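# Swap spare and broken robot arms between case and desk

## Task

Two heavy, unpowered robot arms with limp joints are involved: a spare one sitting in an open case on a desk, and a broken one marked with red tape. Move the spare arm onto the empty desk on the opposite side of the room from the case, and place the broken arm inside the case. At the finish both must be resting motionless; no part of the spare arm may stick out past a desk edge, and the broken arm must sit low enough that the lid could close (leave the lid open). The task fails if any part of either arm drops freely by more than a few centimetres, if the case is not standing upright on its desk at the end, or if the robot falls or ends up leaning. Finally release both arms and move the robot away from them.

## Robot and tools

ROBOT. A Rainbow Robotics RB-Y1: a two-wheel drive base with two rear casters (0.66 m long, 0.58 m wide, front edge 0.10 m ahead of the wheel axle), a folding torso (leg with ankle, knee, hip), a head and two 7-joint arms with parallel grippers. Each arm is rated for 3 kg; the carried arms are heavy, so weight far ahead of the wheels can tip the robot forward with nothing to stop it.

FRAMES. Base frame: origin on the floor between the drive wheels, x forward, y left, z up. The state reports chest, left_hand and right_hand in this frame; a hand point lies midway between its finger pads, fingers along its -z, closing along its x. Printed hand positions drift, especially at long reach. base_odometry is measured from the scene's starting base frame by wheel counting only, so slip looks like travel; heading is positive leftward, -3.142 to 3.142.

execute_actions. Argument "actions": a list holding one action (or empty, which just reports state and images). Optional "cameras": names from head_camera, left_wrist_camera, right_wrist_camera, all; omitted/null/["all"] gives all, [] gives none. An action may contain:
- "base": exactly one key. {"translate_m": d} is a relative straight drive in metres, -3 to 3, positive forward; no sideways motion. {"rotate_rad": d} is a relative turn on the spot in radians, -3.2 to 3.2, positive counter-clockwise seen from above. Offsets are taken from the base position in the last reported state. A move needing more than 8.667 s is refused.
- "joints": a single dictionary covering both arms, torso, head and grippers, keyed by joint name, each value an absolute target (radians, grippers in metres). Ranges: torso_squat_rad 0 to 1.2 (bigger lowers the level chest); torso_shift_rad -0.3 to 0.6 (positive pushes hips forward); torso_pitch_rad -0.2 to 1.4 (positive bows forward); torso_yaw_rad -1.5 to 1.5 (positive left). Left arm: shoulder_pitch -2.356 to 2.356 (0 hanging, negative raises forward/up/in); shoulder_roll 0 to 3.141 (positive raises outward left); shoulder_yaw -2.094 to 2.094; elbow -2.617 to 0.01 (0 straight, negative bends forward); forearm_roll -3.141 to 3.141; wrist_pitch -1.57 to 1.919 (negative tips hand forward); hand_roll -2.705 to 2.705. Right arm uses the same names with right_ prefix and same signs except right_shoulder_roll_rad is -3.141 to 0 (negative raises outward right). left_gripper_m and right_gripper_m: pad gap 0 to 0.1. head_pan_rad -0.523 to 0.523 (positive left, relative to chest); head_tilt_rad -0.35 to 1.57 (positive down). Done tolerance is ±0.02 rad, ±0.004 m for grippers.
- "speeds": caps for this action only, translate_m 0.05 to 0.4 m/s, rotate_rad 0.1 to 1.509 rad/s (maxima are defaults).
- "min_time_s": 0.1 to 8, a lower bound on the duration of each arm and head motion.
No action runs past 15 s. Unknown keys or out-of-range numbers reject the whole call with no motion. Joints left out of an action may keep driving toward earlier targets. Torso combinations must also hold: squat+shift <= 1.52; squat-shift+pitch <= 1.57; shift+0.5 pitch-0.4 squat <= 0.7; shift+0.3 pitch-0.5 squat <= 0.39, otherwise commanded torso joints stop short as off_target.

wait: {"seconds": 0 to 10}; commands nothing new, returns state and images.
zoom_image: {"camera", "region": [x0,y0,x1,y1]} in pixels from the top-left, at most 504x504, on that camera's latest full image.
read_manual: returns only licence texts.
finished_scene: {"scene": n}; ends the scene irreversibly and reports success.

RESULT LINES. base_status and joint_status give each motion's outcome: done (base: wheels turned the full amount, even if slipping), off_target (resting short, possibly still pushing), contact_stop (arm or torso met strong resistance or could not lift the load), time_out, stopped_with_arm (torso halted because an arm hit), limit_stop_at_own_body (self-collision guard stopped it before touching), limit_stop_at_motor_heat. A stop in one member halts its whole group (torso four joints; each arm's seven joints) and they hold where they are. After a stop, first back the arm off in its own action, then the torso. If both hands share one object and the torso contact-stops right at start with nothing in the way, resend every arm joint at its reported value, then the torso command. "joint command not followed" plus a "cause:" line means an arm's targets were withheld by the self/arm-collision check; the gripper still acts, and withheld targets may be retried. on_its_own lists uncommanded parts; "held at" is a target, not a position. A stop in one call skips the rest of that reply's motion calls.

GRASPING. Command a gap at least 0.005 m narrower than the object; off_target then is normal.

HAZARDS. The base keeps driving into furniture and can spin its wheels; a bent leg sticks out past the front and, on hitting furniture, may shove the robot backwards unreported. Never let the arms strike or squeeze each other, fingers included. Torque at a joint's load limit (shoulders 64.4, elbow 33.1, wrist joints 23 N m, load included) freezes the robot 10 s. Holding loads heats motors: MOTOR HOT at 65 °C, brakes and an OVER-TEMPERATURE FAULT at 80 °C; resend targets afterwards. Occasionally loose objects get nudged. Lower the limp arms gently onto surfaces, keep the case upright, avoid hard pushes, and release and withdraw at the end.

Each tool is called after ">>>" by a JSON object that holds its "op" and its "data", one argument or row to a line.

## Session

>>> {"op": "execute_actions", "data": {
  "actions": [],
  "cameras": ["head_camera"]
}}

Scene clock: 0.00 s.
base_odometry: x=+0.000 y=+0.000 heading=+0.000 (m, m, rad; odometry frame)
base_status: not commanded
joint_positions: torso_squat_rad=+0.350 torso_shift_rad=+0.000 torso_pitch_rad=+0.000 torso_yaw_rad=-0.001 left_shoulder_pitch_rad=-0.025 left_shoulder_roll_rad=+0.020 left_shoulder_yaw_rad=+0.031 left_elbow_rad=-0.284 left_forearm_roll_rad=+0.026 left_wrist_pitch_rad=-0.014 left_hand_roll_rad=-0.007 left_gripper_m=+0.099 right_shoulder_pitch_rad=+0.036 right_shoulder_roll_rad=+0.010 right_shoulder_yaw_rad=+0.027 right_elbow_rad=-0.233 right_forearm_roll_rad=+0.032 right_wrist_pitch_rad=+0.027 right_hand_roll_rad=-0.038 right_gripper_m=+0.100 head_pan_rad=-0.001 head_tilt_rad=+0.401
joint_status: not commanded
chest: x=-0.2280 y=+0.0002 z=+1.2475 quat_wxyz=(+1.000, +0.000, +0.000, +0.000) (m; base frame)
left_hand: x=-0.0689 y=+0.2378 z=+0.5804 quat_wxyz=(+0.987, +0.010, -0.161, +0.019) (m; base frame)
right_hand: x=-0.1462 y=-0.2115 z=+0.5667 quat_wxyz=(+0.996, +0.005, -0.087, +0.003) (m; base frame)
pictures: head_camera
Images, in order (width x height): head_camera 896x504.

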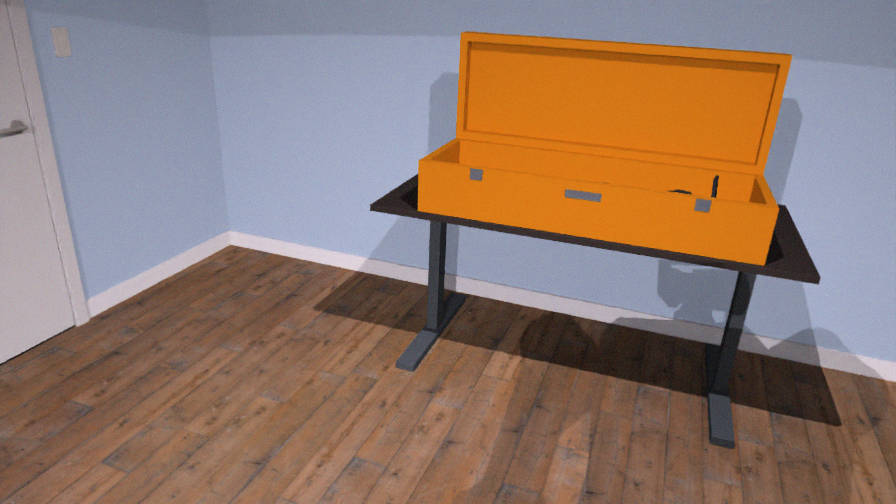

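>>> {"op": "execute_actions", "data": {
  "actions": [
    {"base":{"rotate_rad":-0.154},"joints":{"torso_squat_rad":0,"torso_yaw_rad":1.5,"head_pan_rad":0.52,"head_tilt_rad":0.3,"left_shoulder_pitch_rad":-0.3,"left_shoulder_roll_rad":0.188,"left_shoulder_yaw_rad":0.311,"left_elbow_rad":-1.097,"left_forearm_roll_rad":0,"left_wrist_pitch_rad":1.88,"left_hand_roll_rad":0,"right_shoulder_pitch_rad":-0.3,"right_shoulder_roll_rad":-0.188,"right_shoulder_yaw_rad":-0.311,"right_elbow_rad":-1.097,"right_forearm_roll_rad":0,"right_wrist_pitch_rad":1.88,"right_hand_roll_rad":0}}
  ],
  "cameras": ["head_camera"]
}}

>>> {"op": "execute_actions", "data": {
  "actions": [
    {"base":{"translate_m":1.09},"joints":{"torso_yaw_rad":-1.5,"head_pan_rad":-0.52}}
  ],
  "cameras": ["head_camera"]
}}

>>> {"op": "execute_actions", "data": {
  "actions": [
    {"base":{"rotate_rad":-0.231},"joints":{"torso_yaw_rad":0,"head_pan_rad":0,"head_tilt_rad":0.6}}
  ],
  "cameras": ["head_camera"]
}}

Scene clock: 26.60 s.
base_odometry: x=+0.000 y=+0.000 heading=-0.154 (m, m, rad; odometry frame)
base_status: done
joint_positions: torso_squat_rad=+0.000 torso_shift_rad=+0.000 torso_pitch_rad=-0.001 torso_yaw_rad=+1.499 left_shoulder_pitch_rad=-0.300 left_shoulder_roll_rad=+0.188 left_shoulder_yaw_rad=+0.311 left_elbow_rad=-1.097 left_forearm_roll_rad=+0.000 left_wrist_pitch_rad=+1.880 left_hand_roll_rad=+0.000 left_gripper_m=+0.099 right_shoulder_pitch_rad=-0.300 right_shoulder_roll_rad=-0.188 right_shoulder_yaw_rad=-0.311 right_elbow_rad=-1.097 right_forearm_roll_rad=+0.000 right_wrist_pitch_rad=+1.880 right_hand_roll_rad=+0.000 right_gripper_m=+0.100 head_pan_rad=+0.520 head_tilt_rad=+0.300
joint_status: all done
chest: x=-0.2280 y=+0.0003 z=+1.2899 quat_wxyz=(+0.732, +0.000, +0.000, +0.681) (m; base frame)
left_hand: x=-0.5463 y=+0.2694 z=+0.8468 quat_wxyz=(+0.615, -0.141, +0.181, +0.754) (m; base frame)
right_hand: x=+0.1261 y=+0.2214 z=+0.8473 quat_wxyz=(+0.796, -0.171, +0.153, +0.560) (m; base frame)
pictures: head_camera
Images, in order (width x height): head_camera 896x504.

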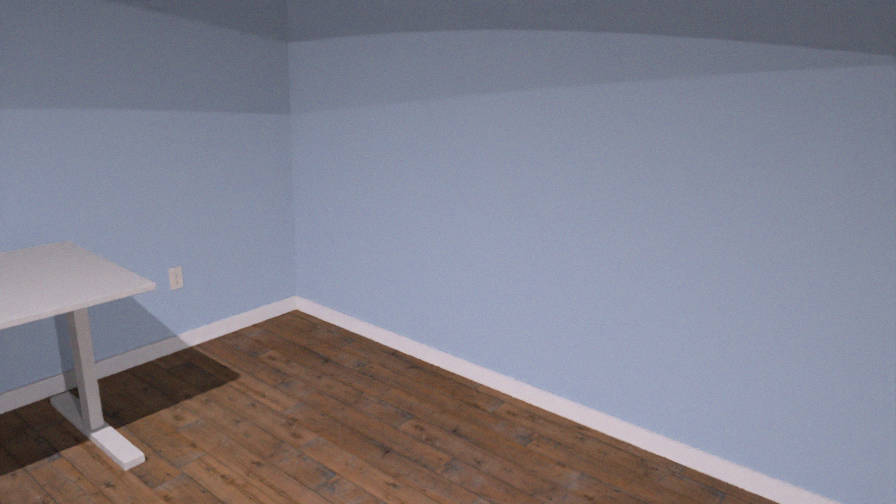

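Scene clock: 32.40 s.
base_odometry: x=+1.077 y=-0.168 heading=-0.155 (m, m, rad; odometry frame)
base_status: done
joint_positions: torso_squat_rad=+0.000 torso_shift_rad=+0.000 torso_pitch_rad=+0.000 torso_yaw_rad=-1.500 left_shoulder_pitch_rad=-0.300 left_shoulder_roll_rad=+0.188 left_shoulder_yaw_rad=+0.311 left_elbow_rad=-1.097 left_forearm_roll_rad=+0.000 left_wrist_pitch_rad=+1.880 left_hand_roll_rad=+0.000 left_gripper_m=+0.099 right_shoulder_pitch_rad=-0.300 right_shoulder_roll_rad=-0.188 right_shoulder_yaw_rad=-0.311 right_elbow_rad=-1.097 right_forearm_roll_rad=+0.000 right_wrist_pitch_rad=+1.880 right_hand_roll_rad=+0.000 right_gripper_m=+0.100 head_pan_rad=-0.520 head_tilt_rad=+0.300
joint_status: all done
chest: x=-0.2279 y=+0.0002 z=+1.2899 quat_wxyz=(+0.732, +0.000, +0.000, -0.682) (m; base frame)
left_hand: x=+0.1258 y=-0.2218 z=+0.8475 quat_wxyz=(+0.796, +0.170, +0.153, -0.560) (m; base frame)
right_hand: x=-0.5465 y=-0.2695 z=+0.8473 quat_wxyz=(+0.615, +0.140, +0.180, -0.755) (m; base frame)
pictures: head_camera
Images, in order (width x height): head_camera 896x504.

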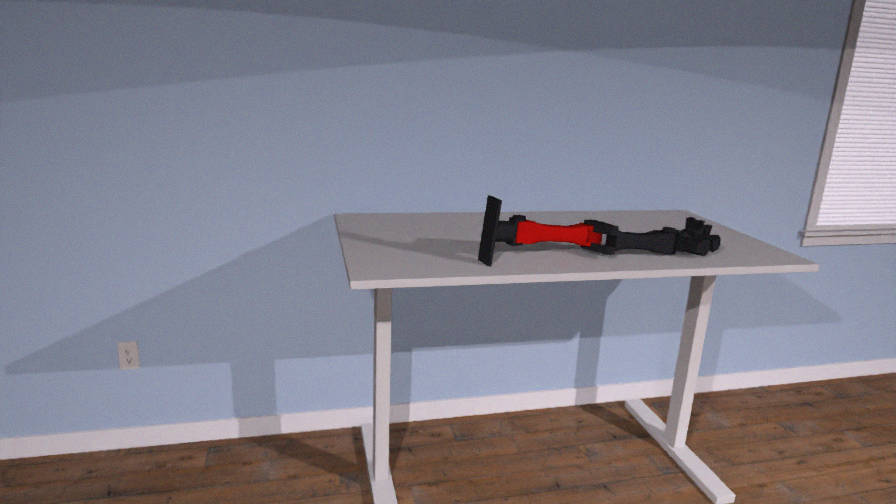

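Scene clock: 35.70 s.
base_odometry: x=+1.077 y=-0.168 heading=-0.385 (m, m, rad; odometry frame)
base_status: done
joint_positions: torso_squat_rad=+0.000 torso_shift_rad=+0.000 torso_pitch_rad=+0.000 torso_yaw_rad=+0.000 left_shoulder_pitch_rad=-0.300 left_shoulder_roll_rad=+0.188 left_shoulder_yaw_rad=+0.311 left_elbow_rad=-1.097 left_forearm_roll_rad=+0.000 left_wrist_pitch_rad=+1.880 left_hand_roll_rad=+0.000 left_gripper_m=+0.099 right_shoulder_pitch_rad=-0.300 right_shoulder_roll_rad=-0.188 right_shoulder_yaw_rad=-0.311 right_elbow_rad=-1.097 right_forearm_roll_rad=+0.000 right_wrist_pitch_rad=+1.880 right_hand_roll_rad=+0.000 right_gripper_m=+0.100 head_pan_rad=+0.000 head_tilt_rad=+0.600
joint_status: all done
chest: x=-0.2279 y=+0.0003 z=+1.2899 quat_wxyz=(+1.000, +0.000, +0.000, +0.000) (m; base frame)
left_hand: x=+0.0183 y=+0.3369 z=+0.8469 quat_wxyz=(+0.964, +0.020, +0.228, +0.133) (m; base frame)
right_hand: x=+0.0185 y=-0.3371 z=+0.8476 quat_wxyz=(+0.964, -0.021, +0.228, -0.133) (m; base frame)
pictures: head_camera
Images, in order (width x height): head_camera 896x504.

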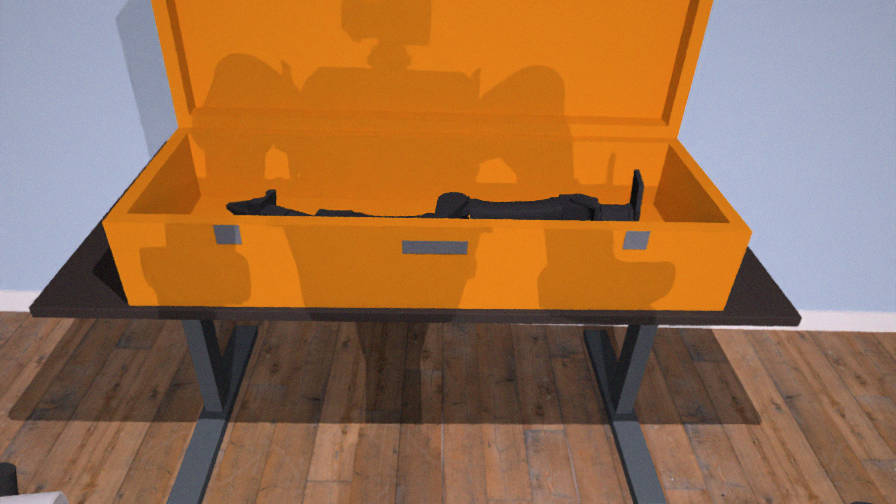

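>>> {"op": "execute_actions", "data": {
  "actions": [
    {"joints":{"torso_pitch_rad":0.3,"left_shoulder_pitch_rad":-1.109,"left_shoulder_roll_rad":0.08,"left_shoulder_yaw_rad":0.2,"left_hand_roll_rad":0.17,"right_shoulder_pitch_rad":-1.109,"right_shoulder_roll_rad":-0.08,"right_shoulder_yaw_rad":-0.2,"right_hand_roll_rad":-0.17,"head_tilt_rad":0.75},"base":{"translate_m":0.63}}
  ]
}}

Scene clock: 51.60 s.
base_odometry: x=+1.661 y=-0.405 heading=-0.386 (m, m, rad; odometry frame)
base_status: done
joint_positions: torso_squat_rad=+0.000 torso_shift_rad=+0.000 torso_pitch_rad=+0.300 torso_yaw_rad=+0.000 left_shoulder_pitch_rad=-1.109 left_shoulder_roll_rad=+0.080 left_shoulder_yaw_rad=+0.200 left_elbow_rad=-1.097 left_forearm_roll_rad=+0.000 left_wrist_pitch_rad=+1.880 left_hand_roll_rad=+0.170 left_gripper_m=+0.099 right_shoulder_pitch_rad=-1.109 right_shoulder_roll_rad=-0.080 right_shoulder_yaw_rad=-0.200 right_elbow_rad=-1.097 right_forearm_roll_rad=+0.000 right_wrist_pitch_rad=+1.880 right_hand_roll_rad=-0.170 right_gripper_m=+0.100 head_pan_rad=+0.000 head_tilt_rad=+0.750
joint_status: all done
chest: x=-0.1364 y=+0.0003 z=+1.2761 quat_wxyz=(+0.989, +0.000, +0.149, +0.000) (m; base frame)
left_hand: x=+0.3422 y=+0.1509 z=+0.9840 quat_wxyz=(+1.000, +0.003, +0.013, +0.009) (m; base frame)
right_hand: x=+0.3425 y=-0.1506 z=+0.9844 quat_wxyz=(+1.000, -0.003, +0.013, -0.009) (m; base frame)
pictures: head_camera, left_wrist_camera, right_wrist_camera
Images, in order (width x height): head_camera 896x504, left_wrist_camera 644x364, right_wrist_camera 644x364.

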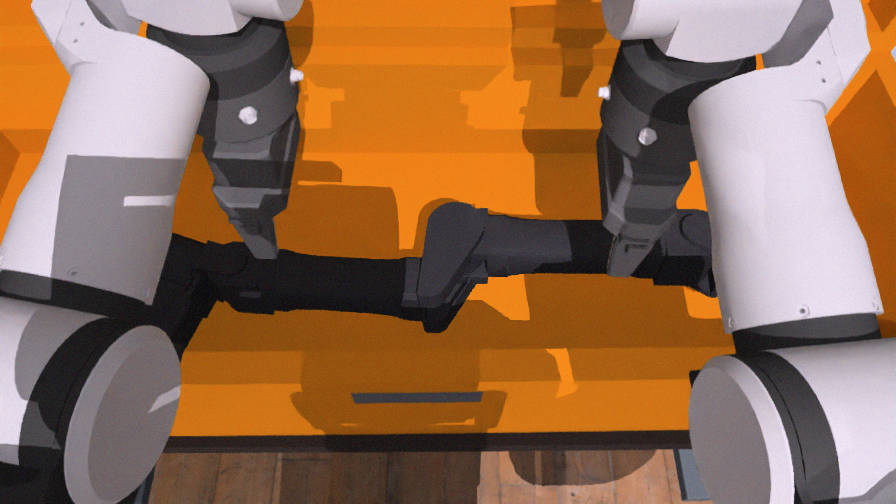

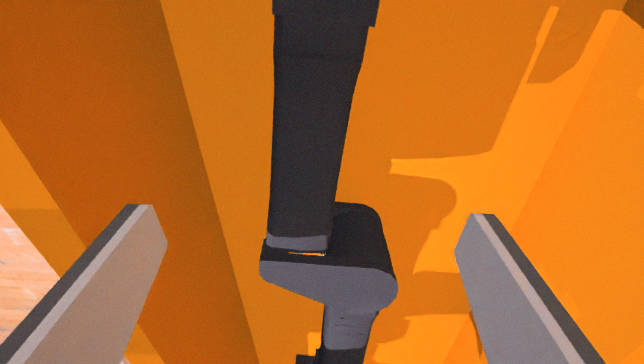

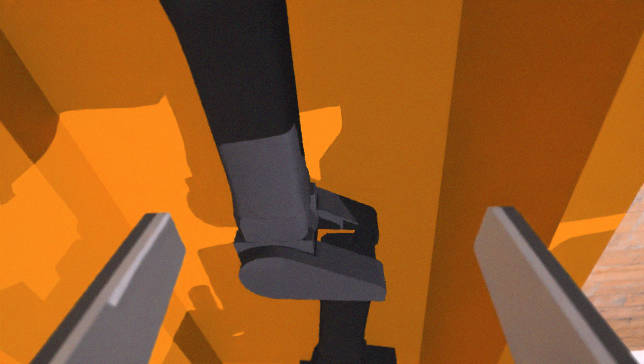

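>>> {"op": "execute_actions", "data": {
  "actions": [
    {"joints":{"torso_squat_rad":0.5,"right_shoulder_pitch_rad":-1.2,"right_shoulder_roll_rad":-0.095,"right_elbow_rad":-0.96,"right_wrist_pitch_rad":1.77,"right_hand_roll_rad":-0.22}}
  ]
}}

Scene clock: 62.40 s.
base_odometry: x=+1.661 y=-0.405 heading=-0.386 (m, m, rad; odometry frame)
base_status: not commanded
joint_positions: torso_squat_rad=+0.500 torso_shift_rad=+0.000 torso_pitch_rad=+0.300 torso_yaw_rad=+0.000 left_shoulder_pitch_rad=-1.109 left_shoulder_roll_rad=+0.080 left_shoulder_yaw_rad=+0.200 left_elbow_rad=-1.097 left_forearm_roll_rad=+0.000 left_wrist_pitch_rad=+1.880 left_hand_roll_rad=+0.170 left_gripper_m=+0.099 right_shoulder_pitch_rad=-1.200 right_shoulder_roll_rad=-0.095 right_shoulder_yaw_rad=-0.200 right_elbow_rad=-0.960 right_forearm_roll_rad=+0.000 right_wrist_pitch_rad=+1.770 right_hand_roll_rad=-0.220 right_gripper_m=+0.100 head_pan_rad=+0.000 head_tilt_rad=+0.750
joint_status: all done
chest: x=-0.1365 y=+0.0003 z=+1.1904 quat_wxyz=(+0.989, +0.000, +0.149, +0.000) (m; base frame)
left_hand: x=+0.3422 y=+0.1509 z=+0.8984 quat_wxyz=(+1.000, +0.003, +0.013, +0.009) (m; base frame)
right_hand: x=+0.3726 y=-0.1421 z=+0.9062 quat_wxyz=(+1.000, -0.005, -0.019, -0.024) (m; base frame)
pictures: head_camera, left_wrist_camera, right_wrist_camera
Images, in order (width x height): head_camera 896x504, left_wrist_camera 644x364, right_wrist_camera 644x364.

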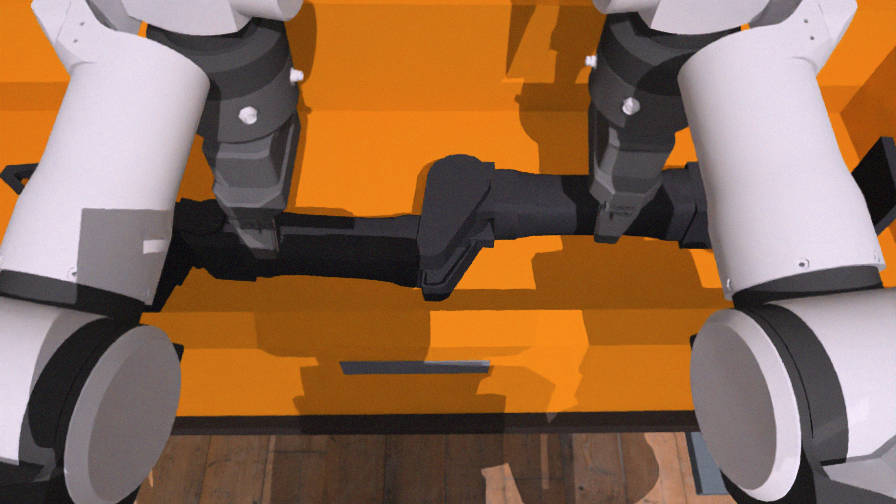

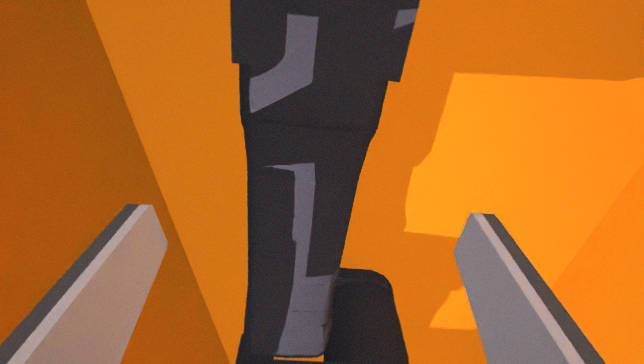

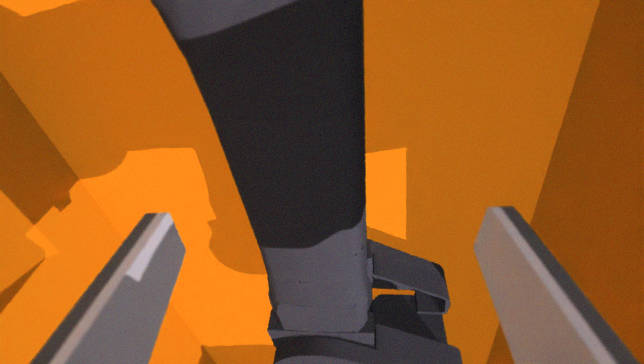

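>>> {"op": "execute_actions", "data": {
  "actions": [
    {"joints":{"torso_squat_rad":0.6,"right_shoulder_pitch_rad":-1.24,"right_shoulder_roll_rad":-0.105,"right_hand_roll_rad":-0.11,"left_shoulder_roll_rad":0.045,"left_shoulder_yaw_rad":0.165,"left_hand_roll_rad":0.16}}
  ]
}}

Scene clock: 71.00 s.
base_odometry: x=+1.661 y=-0.405 heading=-0.386 (m, m, rad; odometry frame)
base_status: not commanded
joint_positions: torso_squat_rad=+0.600 torso_shift_rad=+0.000 torso_pitch_rad=+0.300 torso_yaw_rad=+0.000 left_shoulder_pitch_rad=-1.109 left_shoulder_roll_rad=+0.045 left_shoulder_yaw_rad=+0.165 left_elbow_rad=-1.097 left_forearm_roll_rad=+0.000 left_wrist_pitch_rad=+1.880 left_hand_roll_rad=+0.160 left_gripper_m=+0.099 right_shoulder_pitch_rad=-1.240 right_shoulder_roll_rad=-0.105 right_shoulder_yaw_rad=-0.200 right_elbow_rad=-0.960 right_forearm_roll_rad=+0.000 right_wrist_pitch_rad=+1.770 right_hand_roll_rad=-0.110 right_gripper_m=+0.100 head_pan_rad=+0.000 head_tilt_rad=+0.750
joint_status: all done
chest: x=-0.1365 y=+0.0002 z=+1.1539 quat_wxyz=(+0.989, +0.000, +0.149, +0.000) (m; base frame)
left_hand: x=+0.3358 y=+0.1287 z=+0.8589 quat_wxyz=(+1.000, +0.003, +0.016, -0.021) (m; base frame)
right_hand: x=+0.3865 y=-0.1401 z=+0.8896 quat_wxyz=(+0.999, -0.008, -0.039, +0.033) (m; base frame)
pictures: head_camera, left_wrist_camera, right_wrist_camera
Images, in order (width x height): head_camera 896x504, left_wrist_camera 644x364, right_wrist_camera 644x364.

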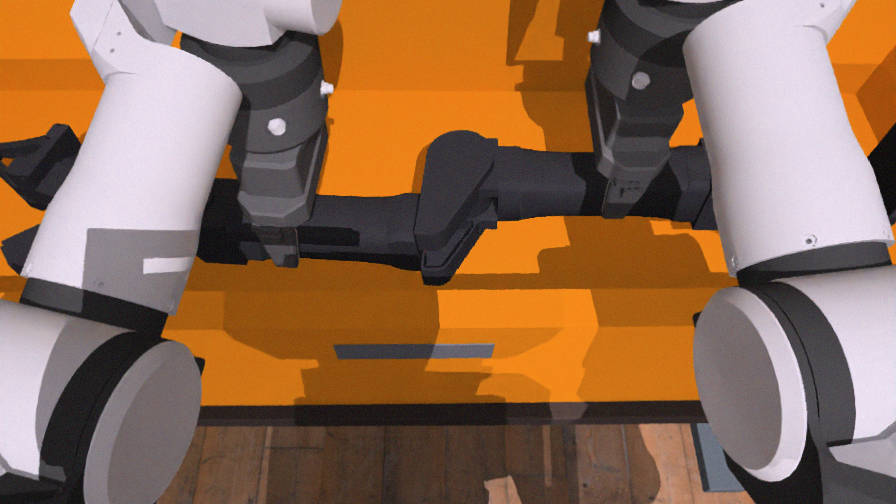

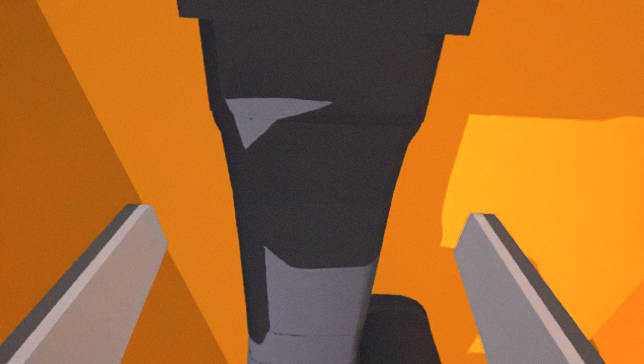

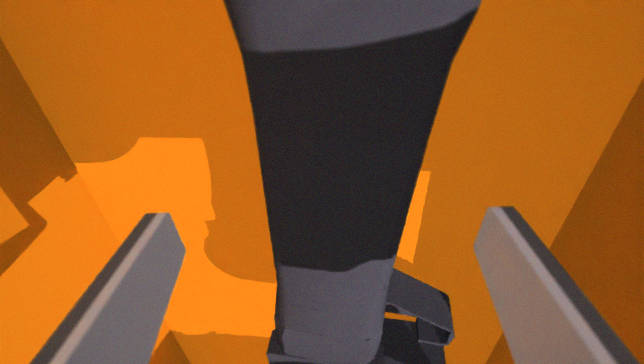

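>>> {"op": "execute_actions", "data": {
  "actions": [
    {"joints":{"torso_squat_rad":0.7,"right_wrist_pitch_rad":1.8}}
  ]
}}

Scene clock: 75.73 s.
base_odometry: x=+1.661 y=-0.405 heading=-0.386 (m, m, rad; odometry frame)
base_status: not commanded
joint_positions: torso_squat_rad=+0.700 torso_shift_rad=+0.000 torso_pitch_rad=+0.300 torso_yaw_rad=+0.000 left_shoulder_pitch_rad=-1.109 left_shoulder_roll_rad=+0.045 left_shoulder_yaw_rad=+0.165 left_elbow_rad=-1.097 left_forearm_roll_rad=+0.000 left_wrist_pitch_rad=+1.880 left_hand_roll_rad=+0.160 left_gripper_m=+0.099 right_shoulder_pitch_rad=-1.240 right_shoulder_roll_rad=-0.105 right_shoulder_yaw_rad=-0.200 right_elbow_rad=-0.960 right_forearm_roll_rad=+0.000 right_wrist_pitch_rad=+1.800 right_hand_roll_rad=-0.110 right_gripper_m=+0.100 head_pan_rad=+0.000 head_tilt_rad=+0.750
joint_status: all done
chest: x=-0.1365 y=+0.0002 z=+1.1115 quat_wxyz=(+0.989, +0.000, +0.149, +0.000) (m; base frame)
left_hand: x=+0.3358 y=+0.1287 z=+0.8165 quat_wxyz=(+1.000, +0.003, +0.016, -0.021) (m; base frame)
right_hand: x=+0.3797 y=-0.1413 z=+0.8468 quat_wxyz=(+0.999, -0.010, -0.024, +0.033) (m; base frame)
pictures: head_camera, left_wrist_camera, right_wrist_camera
Images, in order (width x height): head_camera 896x504, left_wrist_camera 644x364, right_wrist_camera 644x364.

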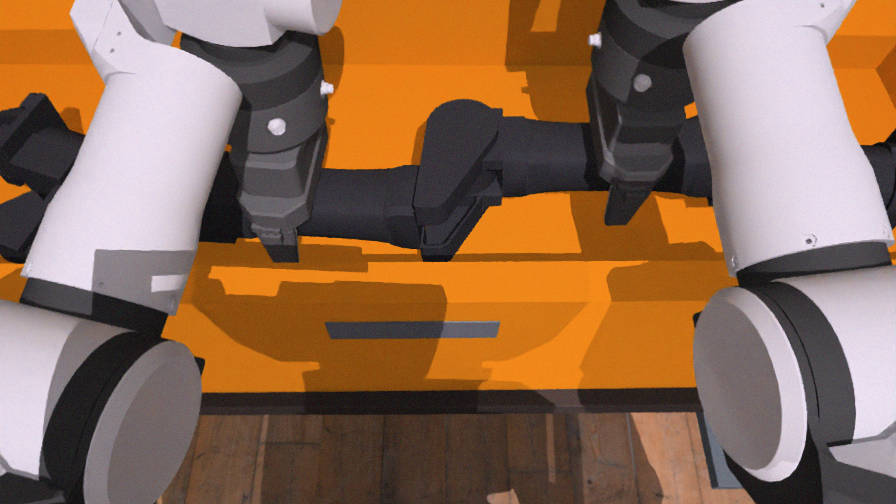

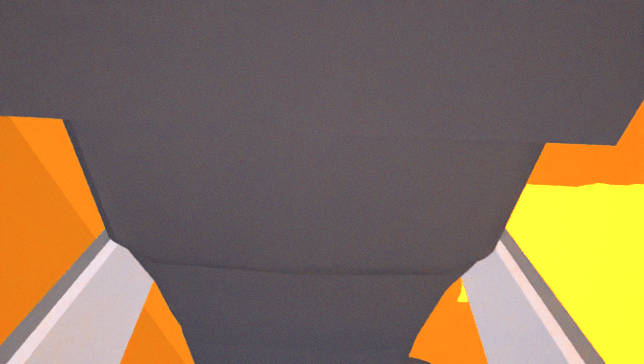

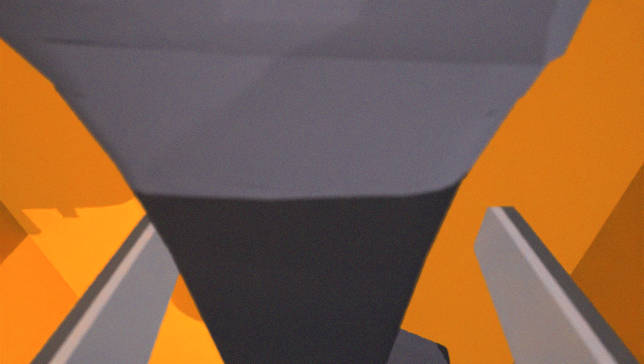

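>>> {"op": "execute_actions", "data": {
  "actions": [
    {"joints":{"torso_squat_rad":0.722,"right_wrist_pitch_rad":1.71,"right_elbow_rad":-0.9}}
  ]
}}

Scene clock: 80.23 s.
base_odometry: x=+1.661 y=-0.405 heading=-0.386 (m, m, rad; odometry frame)
base_status: not commanded
joint_positions: torso_squat_rad=+0.722 torso_shift_rad=-0.001 torso_pitch_rad=+0.298 torso_yaw_rad=+0.000 left_shoulder_pitch_rad=-1.109 left_shoulder_roll_rad=+0.045 left_shoulder_yaw_rad=+0.165 left_elbow_rad=-1.097 left_forearm_roll_rad=+0.000 left_wrist_pitch_rad=+1.880 left_hand_roll_rad=+0.160 left_gripper_m=+0.099 right_shoulder_pitch_rad=-1.245 right_shoulder_roll_rad=-0.107 right_shoulder_yaw_rad=-0.200 right_elbow_rad=-0.903 right_forearm_roll_rad=+0.000 right_wrist_pitch_rad=+1.711 right_hand_roll_rad=-0.110 right_gripper_m=+0.100 head_pan_rad=+0.000 head_tilt_rad=+0.750
joint_status: all done
chest: x=-0.1376 y=+0.0004 z=+1.1016 quat_wxyz=(+0.989, -0.001, +0.148, +0.000) (m; base frame)
left_hand: x=+0.3353 y=+0.1287 z=+0.8075 quat_wxyz=(+1.000, +0.003, +0.015, -0.021) (m; base frame)
right_hand: x=+0.3902 y=-0.1400 z=+0.8265 quat_wxyz=(+0.998, -0.008, -0.044, +0.034) (m; base frame)
pictures: head_camera, left_wrist_camera, right_wrist_camera
Images, in order (width x height): head_camera 896x504, left_wrist_camera 644x364, right_wrist_camera 644x364.

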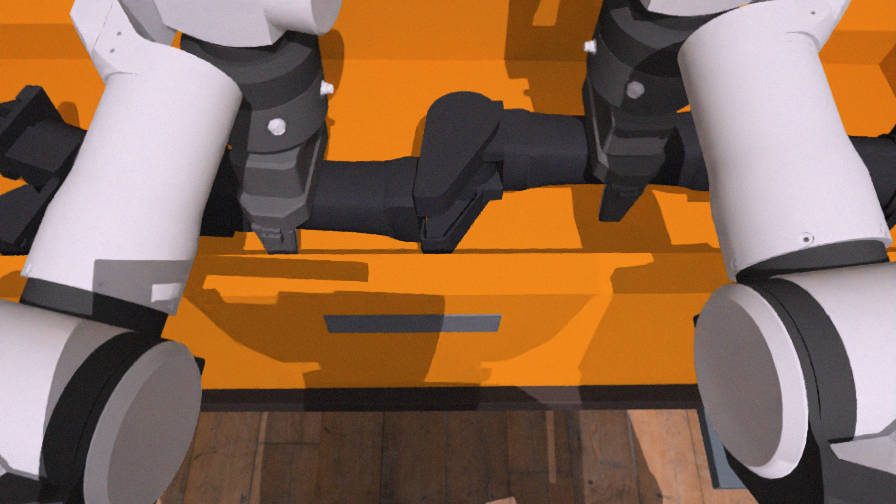

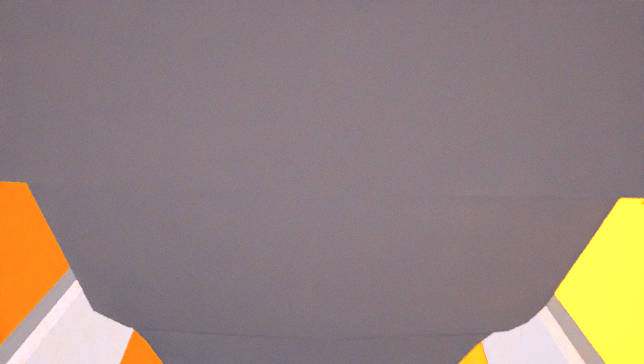

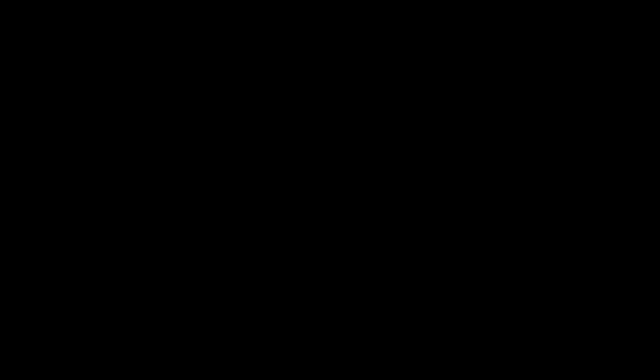

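>>> {"op": "execute_actions", "data": {
  "actions": [
    {"joints":{"right_shoulder_pitch_rad":-1.248,"right_elbow_rad":-0.905,"left_shoulder_pitch_rad":-1.1,"left_gripper_m":0.02,"right_gripper_m":0.02}}
  ],
  "cameras": []
}}

>>> {"op": "execute_actions", "data": {
  "actions": [
    {"joints":{"torso_squat_rad":0.5}}
  ],
  "cameras": ["head_camera"]
}}

>>> {"op": "execute_actions", "data": {
  "actions": [
    {"joints":{"torso_squat_rad":0.0},"base":{"translate_m":0.05},"speeds":{"translate_m":0.05}}
  ],
  "cameras": ["head_camera"]
}}

Scene clock: 89.63 s.
base_odometry: x=+1.661 y=-0.405 heading=-0.386 (m, m, rad; odometry frame)
base_status: not commanded
joint_positions: torso_squat_rad=+0.722 torso_shift_rad=+0.000 torso_pitch_rad=+0.299 torso_yaw_rad=+0.000 left_shoulder_pitch_rad=-1.102 left_shoulder_roll_rad=+0.046 left_shoulder_yaw_rad=+0.165 left_elbow_rad=-1.098 left_forearm_roll_rad=+0.000 left_wrist_pitch_rad=+1.879 left_hand_roll_rad=+0.160 left_gripper_m=+0.054 right_shoulder_pitch_rad=-1.249 right_shoulder_roll_rad=-0.105 right_shoulder_yaw_rad=-0.200 right_elbow_rad=-0.905 right_forearm_roll_rad=+0.000 right_wrist_pitch_rad=+1.711 right_hand_roll_rad=-0.110 right_gripper_m=+0.056 head_pan_rad=+0.000 head_tilt_rad=+0.750
joint_status: left_gripper_m off_target (ended at +0.054, target +0.020); right_gripper_m off_target (ended at +0.056, target +0.020); the others done
chest: x=-0.1369 y=+0.0003 z=+1.1015 quat_wxyz=(+0.989, +0.000, +0.149, +0.000) (m; base frame)
left_hand: x=+0.3339 y=+0.1304 z=+0.8041 quat_wxyz=(+1.000, +0.003, +0.018, -0.019) (m; base frame)
right_hand: x=+0.3913 y=-0.1381 z=+0.8276 quat_wxyz=(+0.998, -0.007, -0.045, +0.035) (m; base frame)
pictures: none
No camera images: the call's "cameras" was empty. Leave "cameras" out to get every camera's image.

Scene clock: 91.17 s.
base_odometry: x=+1.661 y=-0.405 heading=-0.386 (m, m, rad; odometry frame)
base_status: not commanded
joint_positions: torso_squat_rad=+0.500 torso_shift_rad=+0.001 torso_pitch_rad=+0.302 torso_yaw_rad=+0.000 left_shoulder_pitch_rad=-1.098 left_shoulder_roll_rad=+0.044 left_shoulder_yaw_rad=+0.165 left_elbow_rad=-1.096 left_forearm_roll_rad=+0.000 left_wrist_pitch_rad=+1.880 left_hand_roll_rad=+0.160 left_gripper_m=+0.053 right_shoulder_pitch_rad=-1.246 right_shoulder_roll_rad=-0.104 right_shoulder_yaw_rad=-0.200 right_elbow_rad=-0.903 right_forearm_roll_rad=+0.000 right_wrist_pitch_rad=+1.710 right_hand_roll_rad=-0.110 right_gripper_m=+0.056 head_pan_rad=+0.000 head_tilt_rad=+0.750
joint_status: all done
chest: x=-0.1354 y=+0.0003 z=+1.1903 quat_wxyz=(+0.989, +0.000, +0.150, +0.000) (m; base frame)
left_hand: x=+0.3323 y=+0.1303 z=+0.8890 quat_wxyz=(+1.000, +0.003, +0.023, -0.019) (m; base frame)
right_hand: x=+0.3909 y=-0.1381 z=+0.9128 quat_wxyz=(+0.998, -0.007, -0.042, +0.035) (m; base frame)
pictures: head_camera
Images, in order (width x height): head_camera 896x504.

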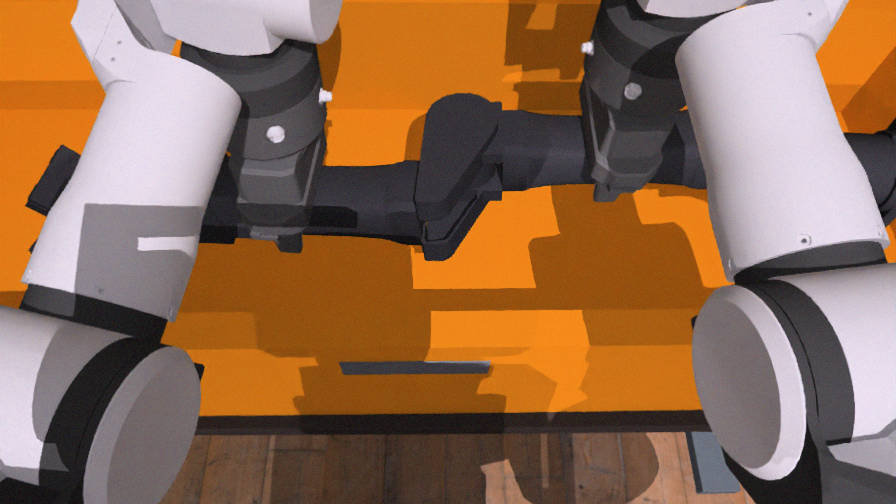

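Scene clock: 93.60 s.
base_odometry: x=+1.708 y=-0.424 heading=-0.387 (m, m, rad; odometry frame)
base_status: done
joint_positions: torso_squat_rad=+0.000 torso_shift_rad=+0.001 torso_pitch_rad=+0.302 torso_yaw_rad=+0.000 left_shoulder_pitch_rad=-1.097 left_shoulder_roll_rad=+0.044 left_shoulder_yaw_rad=+0.165 left_elbow_rad=-1.095 left_forearm_roll_rad=+0.000 left_wrist_pitch_rad=+1.880 left_hand_roll_rad=+0.160 left_gripper_m=+0.053 right_shoulder_pitch_rad=-1.246 right_shoulder_roll_rad=-0.104 right_shoulder_yaw_rad=-0.200 right_elbow_rad=-0.903 right_forearm_roll_rad=+0.000 right_wrist_pitch_rad=+1.710 right_hand_roll_rad=-0.110 right_gripper_m=+0.056 head_pan_rad=+0.000 head_tilt_rad=+0.750
joint_status: all done
chest: x=-0.1351 y=+0.0003 z=+1.2759 quat_wxyz=(+0.989, +0.000, +0.151, +0.000) (m; base frame)
left_hand: x=+0.3322 y=+0.1303 z=+0.9742 quat_wxyz=(+1.000, +0.003, +0.024, -0.019) (m; base frame)
right_hand: x=+0.3911 y=-0.1381 z=+0.9983 quat_wxyz=(+0.998, -0.007, -0.042, +0.035) (m; base frame)
pictures: head_camera
Images, in order (width x height): head_camera 896x504.

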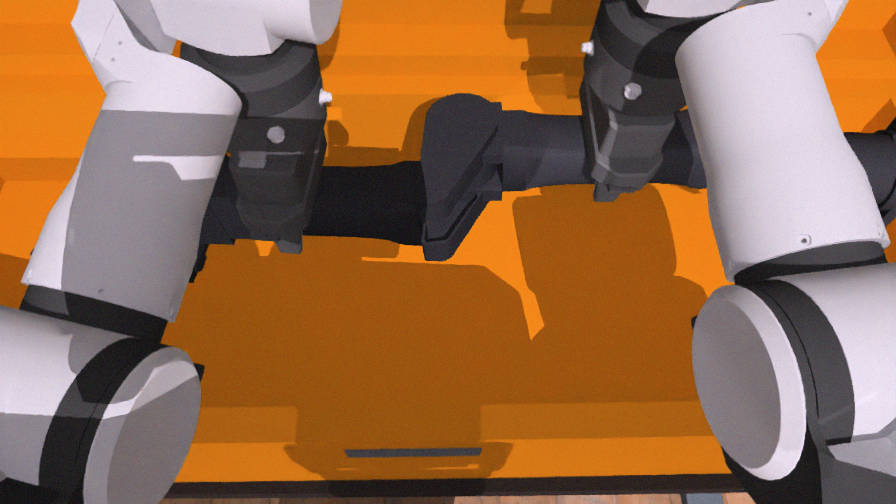

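>>> {"op": "execute_actions", "data": {
  "actions": [
    {"joints":{"torso_pitch_rad":0.1,"head_tilt_rad":0.9}}
  ],
  "cameras": ["head_camera"]
}}

>>> {"op": "execute_actions", "data": {
  "actions": [
    {"joints":{"torso_pitch_rad":-0.2,"head_tilt_rad":1.05}}
  ],
  "cameras": ["head_camera"]
}}

Scene clock: 99.03 s.
base_odometry: x=+1.708 y=-0.424 heading=-0.387 (m, m, rad; odometry frame)
base_status: not commanded
joint_positions: torso_squat_rad=+0.000 torso_shift_rad=+0.001 torso_pitch_rad=+0.102 torso_yaw_rad=+0.000 left_shoulder_pitch_rad=-1.097 left_shoulder_roll_rad=+0.044 left_shoulder_yaw_rad=+0.165 left_elbow_rad=-1.095 left_forearm_roll_rad=+0.000 left_wrist_pitch_rad=+1.880 left_hand_roll_rad=+0.160 left_gripper_m=+0.053 right_shoulder_pitch_rad=-1.246 right_shoulder_roll_rad=-0.104 right_shoulder_yaw_rad=-0.200 right_elbow_rad=-0.903 right_forearm_roll_rad=+0.000 right_wrist_pitch_rad=+1.710 right_hand_roll_rad=-0.110 right_gripper_m=+0.056 head_pan_rad=+0.000 head_tilt_rad=+0.900
joint_status: all done
chest: x=-0.1958 y=+0.0003 z=+1.2883 quat_wxyz=(+0.999, +0.000, +0.051, +0.000) (m; base frame)
left_hand: x=+0.3220 y=+0.1303 z=+1.0854 quat_wxyz=(+0.997, +0.005, -0.076, -0.019) (m; base frame)
right_hand: x=+0.3751 y=-0.1381 z=+1.1209 quat_wxyz=(+0.989, -0.010, -0.141, +0.034) (m; base frame)
pictures: head_camera
Images, in order (width x height): head_camera 896x504.

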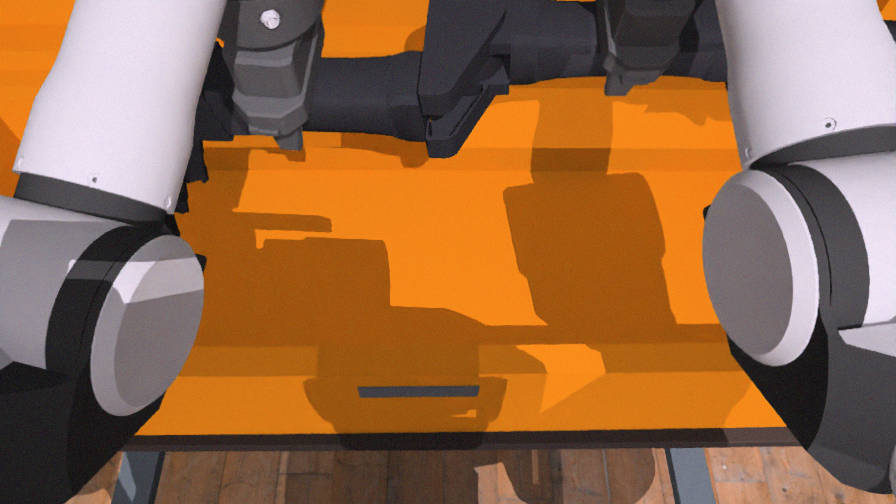

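Scene clock: 100.83 s.
base_odometry: x=+1.708 y=-0.424 heading=-0.387 (m, m, rad; odometry frame)
base_status: not commanded
joint_positions: torso_squat_rad=+0.000 torso_shift_rad=+0.001 torso_pitch_rad=-0.198 torso_yaw_rad=+0.000 left_shoulder_pitch_rad=-1.096 left_shoulder_roll_rad=+0.043 left_shoulder_yaw_rad=+0.165 left_elbow_rad=-1.095 left_forearm_roll_rad=+0.000 left_wrist_pitch_rad=+1.880 left_hand_roll_rad=+0.160 left_gripper_m=+0.053 right_shoulder_pitch_rad=-1.245 right_shoulder_roll_rad=-0.104 right_shoulder_yaw_rad=-0.200 right_elbow_rad=-0.903 right_forearm_roll_rad=+0.000 right_wrist_pitch_rad=+1.711 right_hand_roll_rad=-0.110 right_gripper_m=+0.056 head_pan_rad=+0.000 head_tilt_rad=+1.050
joint_status: all done
chest: x=-0.2884 y=+0.0003 z=+1.2839 quat_wxyz=(+0.995, +0.000, -0.099, +0.000) (m; base frame)
left_hand: x=+0.2661 y=+0.1302 z=+1.2428 quat_wxyz=(+0.975, +0.008, -0.223, -0.018) (m; base frame)
right_hand: x=+0.3064 y=-0.1382 z=+1.2926 quat_wxyz=(+0.957, -0.015, -0.287, +0.032) (m; base frame)
pictures: head_camera
Images, in order (width x height): head_camera 896x504.

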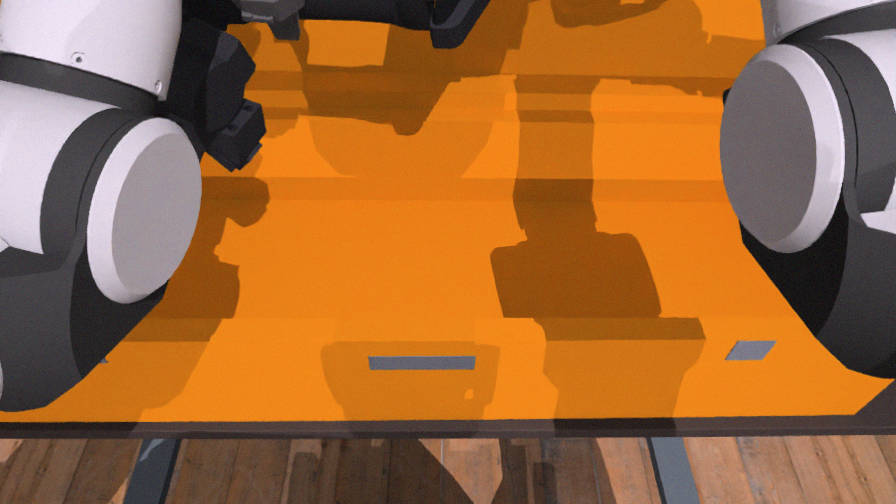

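>>> {"op": "execute_actions", "data": {
  "actions": [
    {"base":{"translate_m":-0.75},"joints":{"head_tilt_rad":0.7}}
  ],
  "cameras": []
}}

>>> {"op": "execute_actions", "data": {
  "actions": [
    {"base":{"rotate_rad":3.14},"speeds":{"rotate_rad":0.8}}
  ],
  "cameras": ["head_camera"]
}}

>>> {"op": "execute_actions", "data": {
  "actions": [
    {"base":{"translate_m":2.7},"joints":{"head_tilt_rad":1.0}}
  ],
  "cameras": ["head_camera"]
}}

Scene clock: 118.00 s.
base_odometry: x=+1.013 y=-0.140 heading=-0.388 (m, m, rad; odometry frame)
base_status: done
joint_positions: torso_squat_rad=+0.000 torso_shift_rad=+0.001 torso_pitch_rad=-0.198 torso_yaw_rad=+0.000 left_shoulder_pitch_rad=-1.096 left_shoulder_roll_rad=+0.043 left_shoulder_yaw_rad=+0.165 left_elbow_rad=-1.095 left_forearm_roll_rad=+0.000 left_wrist_pitch_rad=+1.881 left_hand_roll_rad=+0.160 left_gripper_m=+0.053 right_shoulder_pitch_rad=-1.245 right_shoulder_roll_rad=-0.104 right_shoulder_yaw_rad=-0.200 right_elbow_rad=-0.903 right_forearm_roll_rad=+0.000 right_wrist_pitch_rad=+1.711 right_hand_roll_rad=-0.110 right_gripper_m=+0.056 head_pan_rad=+0.000 head_tilt_rad=+0.700
joint_status: all done
chest: x=-0.2883 y=+0.0003 z=+1.2839 quat_wxyz=(+0.995, +0.000, -0.099, +0.000) (m; base frame)
left_hand: x=+0.2661 y=+0.1302 z=+1.2427 quat_wxyz=(+0.975, +0.008, -0.223, -0.018) (m; base frame)
right_hand: x=+0.3065 y=-0.1382 z=+1.2924 quat_wxyz=(+0.957, -0.015, -0.287, +0.032) (m; base frame)
pictures: none
No camera images: the call's "cameras" was empty. Leave "cameras" out to get every camera's image.

Scene clock: 123.87 s.
base_odometry: x=+1.013 y=-0.140 heading=+2.751 (m, m, rad; odometry frame)
base_status: done
joint_positions: torso_squat_rad=+0.000 torso_shift_rad=+0.001 torso_pitch_rad=-0.198 torso_yaw_rad=+0.000 left_shoulder_pitch_rad=-1.096 left_shoulder_roll_rad=+0.043 left_shoulder_yaw_rad=+0.165 left_elbow_rad=-1.095 left_forearm_roll_rad=+0.000 left_wrist_pitch_rad=+1.881 left_hand_roll_rad=+0.160 left_gripper_m=+0.053 right_shoulder_pitch_rad=-1.245 right_shoulder_roll_rad=-0.104 right_shoulder_yaw_rad=-0.200 right_elbow_rad=-0.903 right_forearm_roll_rad=+0.000 right_wrist_pitch_rad=+1.711 right_hand_roll_rad=-0.110 right_gripper_m=+0.056 head_pan_rad=+0.000 head_tilt_rad=+0.700
joint_status: not commanded
chest: x=-0.2883 y=+0.0003 z=+1.2839 quat_wxyz=(+0.995, +0.000, -0.099, +0.000) (m; base frame)
left_hand: x=+0.2661 y=+0.1301 z=+1.2427 quat_wxyz=(+0.975, +0.008, -0.223, -0.018) (m; base frame)
right_hand: x=+0.3065 y=-0.1382 z=+1.2924 quat_wxyz=(+0.957, -0.015, -0.287, +0.032) (m; base frame)
pictures: head_camera
Images, in order (width x height): head_camera 896x504.

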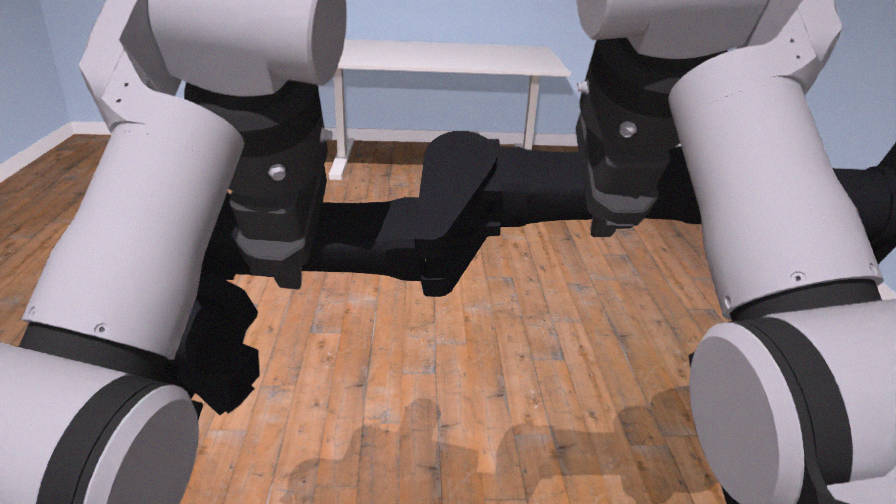

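Scene clock: 131.97 s.
base_odometry: x=-1.485 y=+0.886 heading=+2.752 (m, m, rad; odometry frame)
base_status: done
joint_positions: torso_squat_rad=+0.000 torso_shift_rad=+0.001 torso_pitch_rad=-0.198 torso_yaw_rad=+0.000 left_shoulder_pitch_rad=-1.096 left_shoulder_roll_rad=+0.043 left_shoulder_yaw_rad=+0.165 left_elbow_rad=-1.095 left_forearm_roll_rad=+0.000 left_wrist_pitch_rad=+1.881 left_hand_roll_rad=+0.160 left_gripper_m=+0.053 right_shoulder_pitch_rad=-1.245 right_shoulder_roll_rad=-0.104 right_shoulder_yaw_rad=-0.200 right_elbow_rad=-0.903 right_forearm_roll_rad=+0.000 right_wrist_pitch_rad=+1.711 right_hand_roll_rad=-0.110 right_gripper_m=+0.056 head_pan_rad=+0.000 head_tilt_rad=+1.000
joint_status: all done
chest: x=-0.2882 y=+0.0002 z=+1.2839 quat_wxyz=(+0.995, +0.000, -0.099, +0.000) (m; base frame)
left_hand: x=+0.2662 y=+0.1301 z=+1.2426 quat_wxyz=(+0.975, +0.008, -0.223, -0.018) (m; base frame)
right_hand: x=+0.3066 y=-0.1382 z=+1.2922 quat_wxyz=(+0.957, -0.015, -0.287, +0.032) (m; base frame)
pictures: head_camera
Images, in order (width x height): head_camera 896x504.

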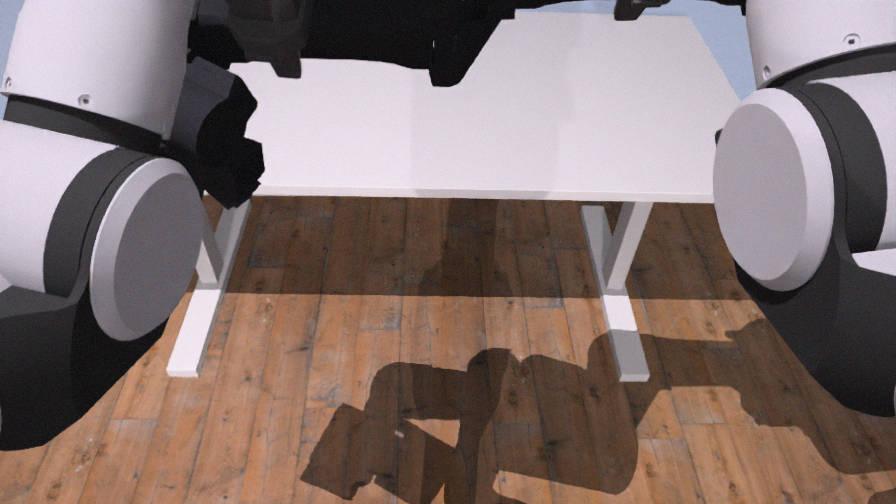

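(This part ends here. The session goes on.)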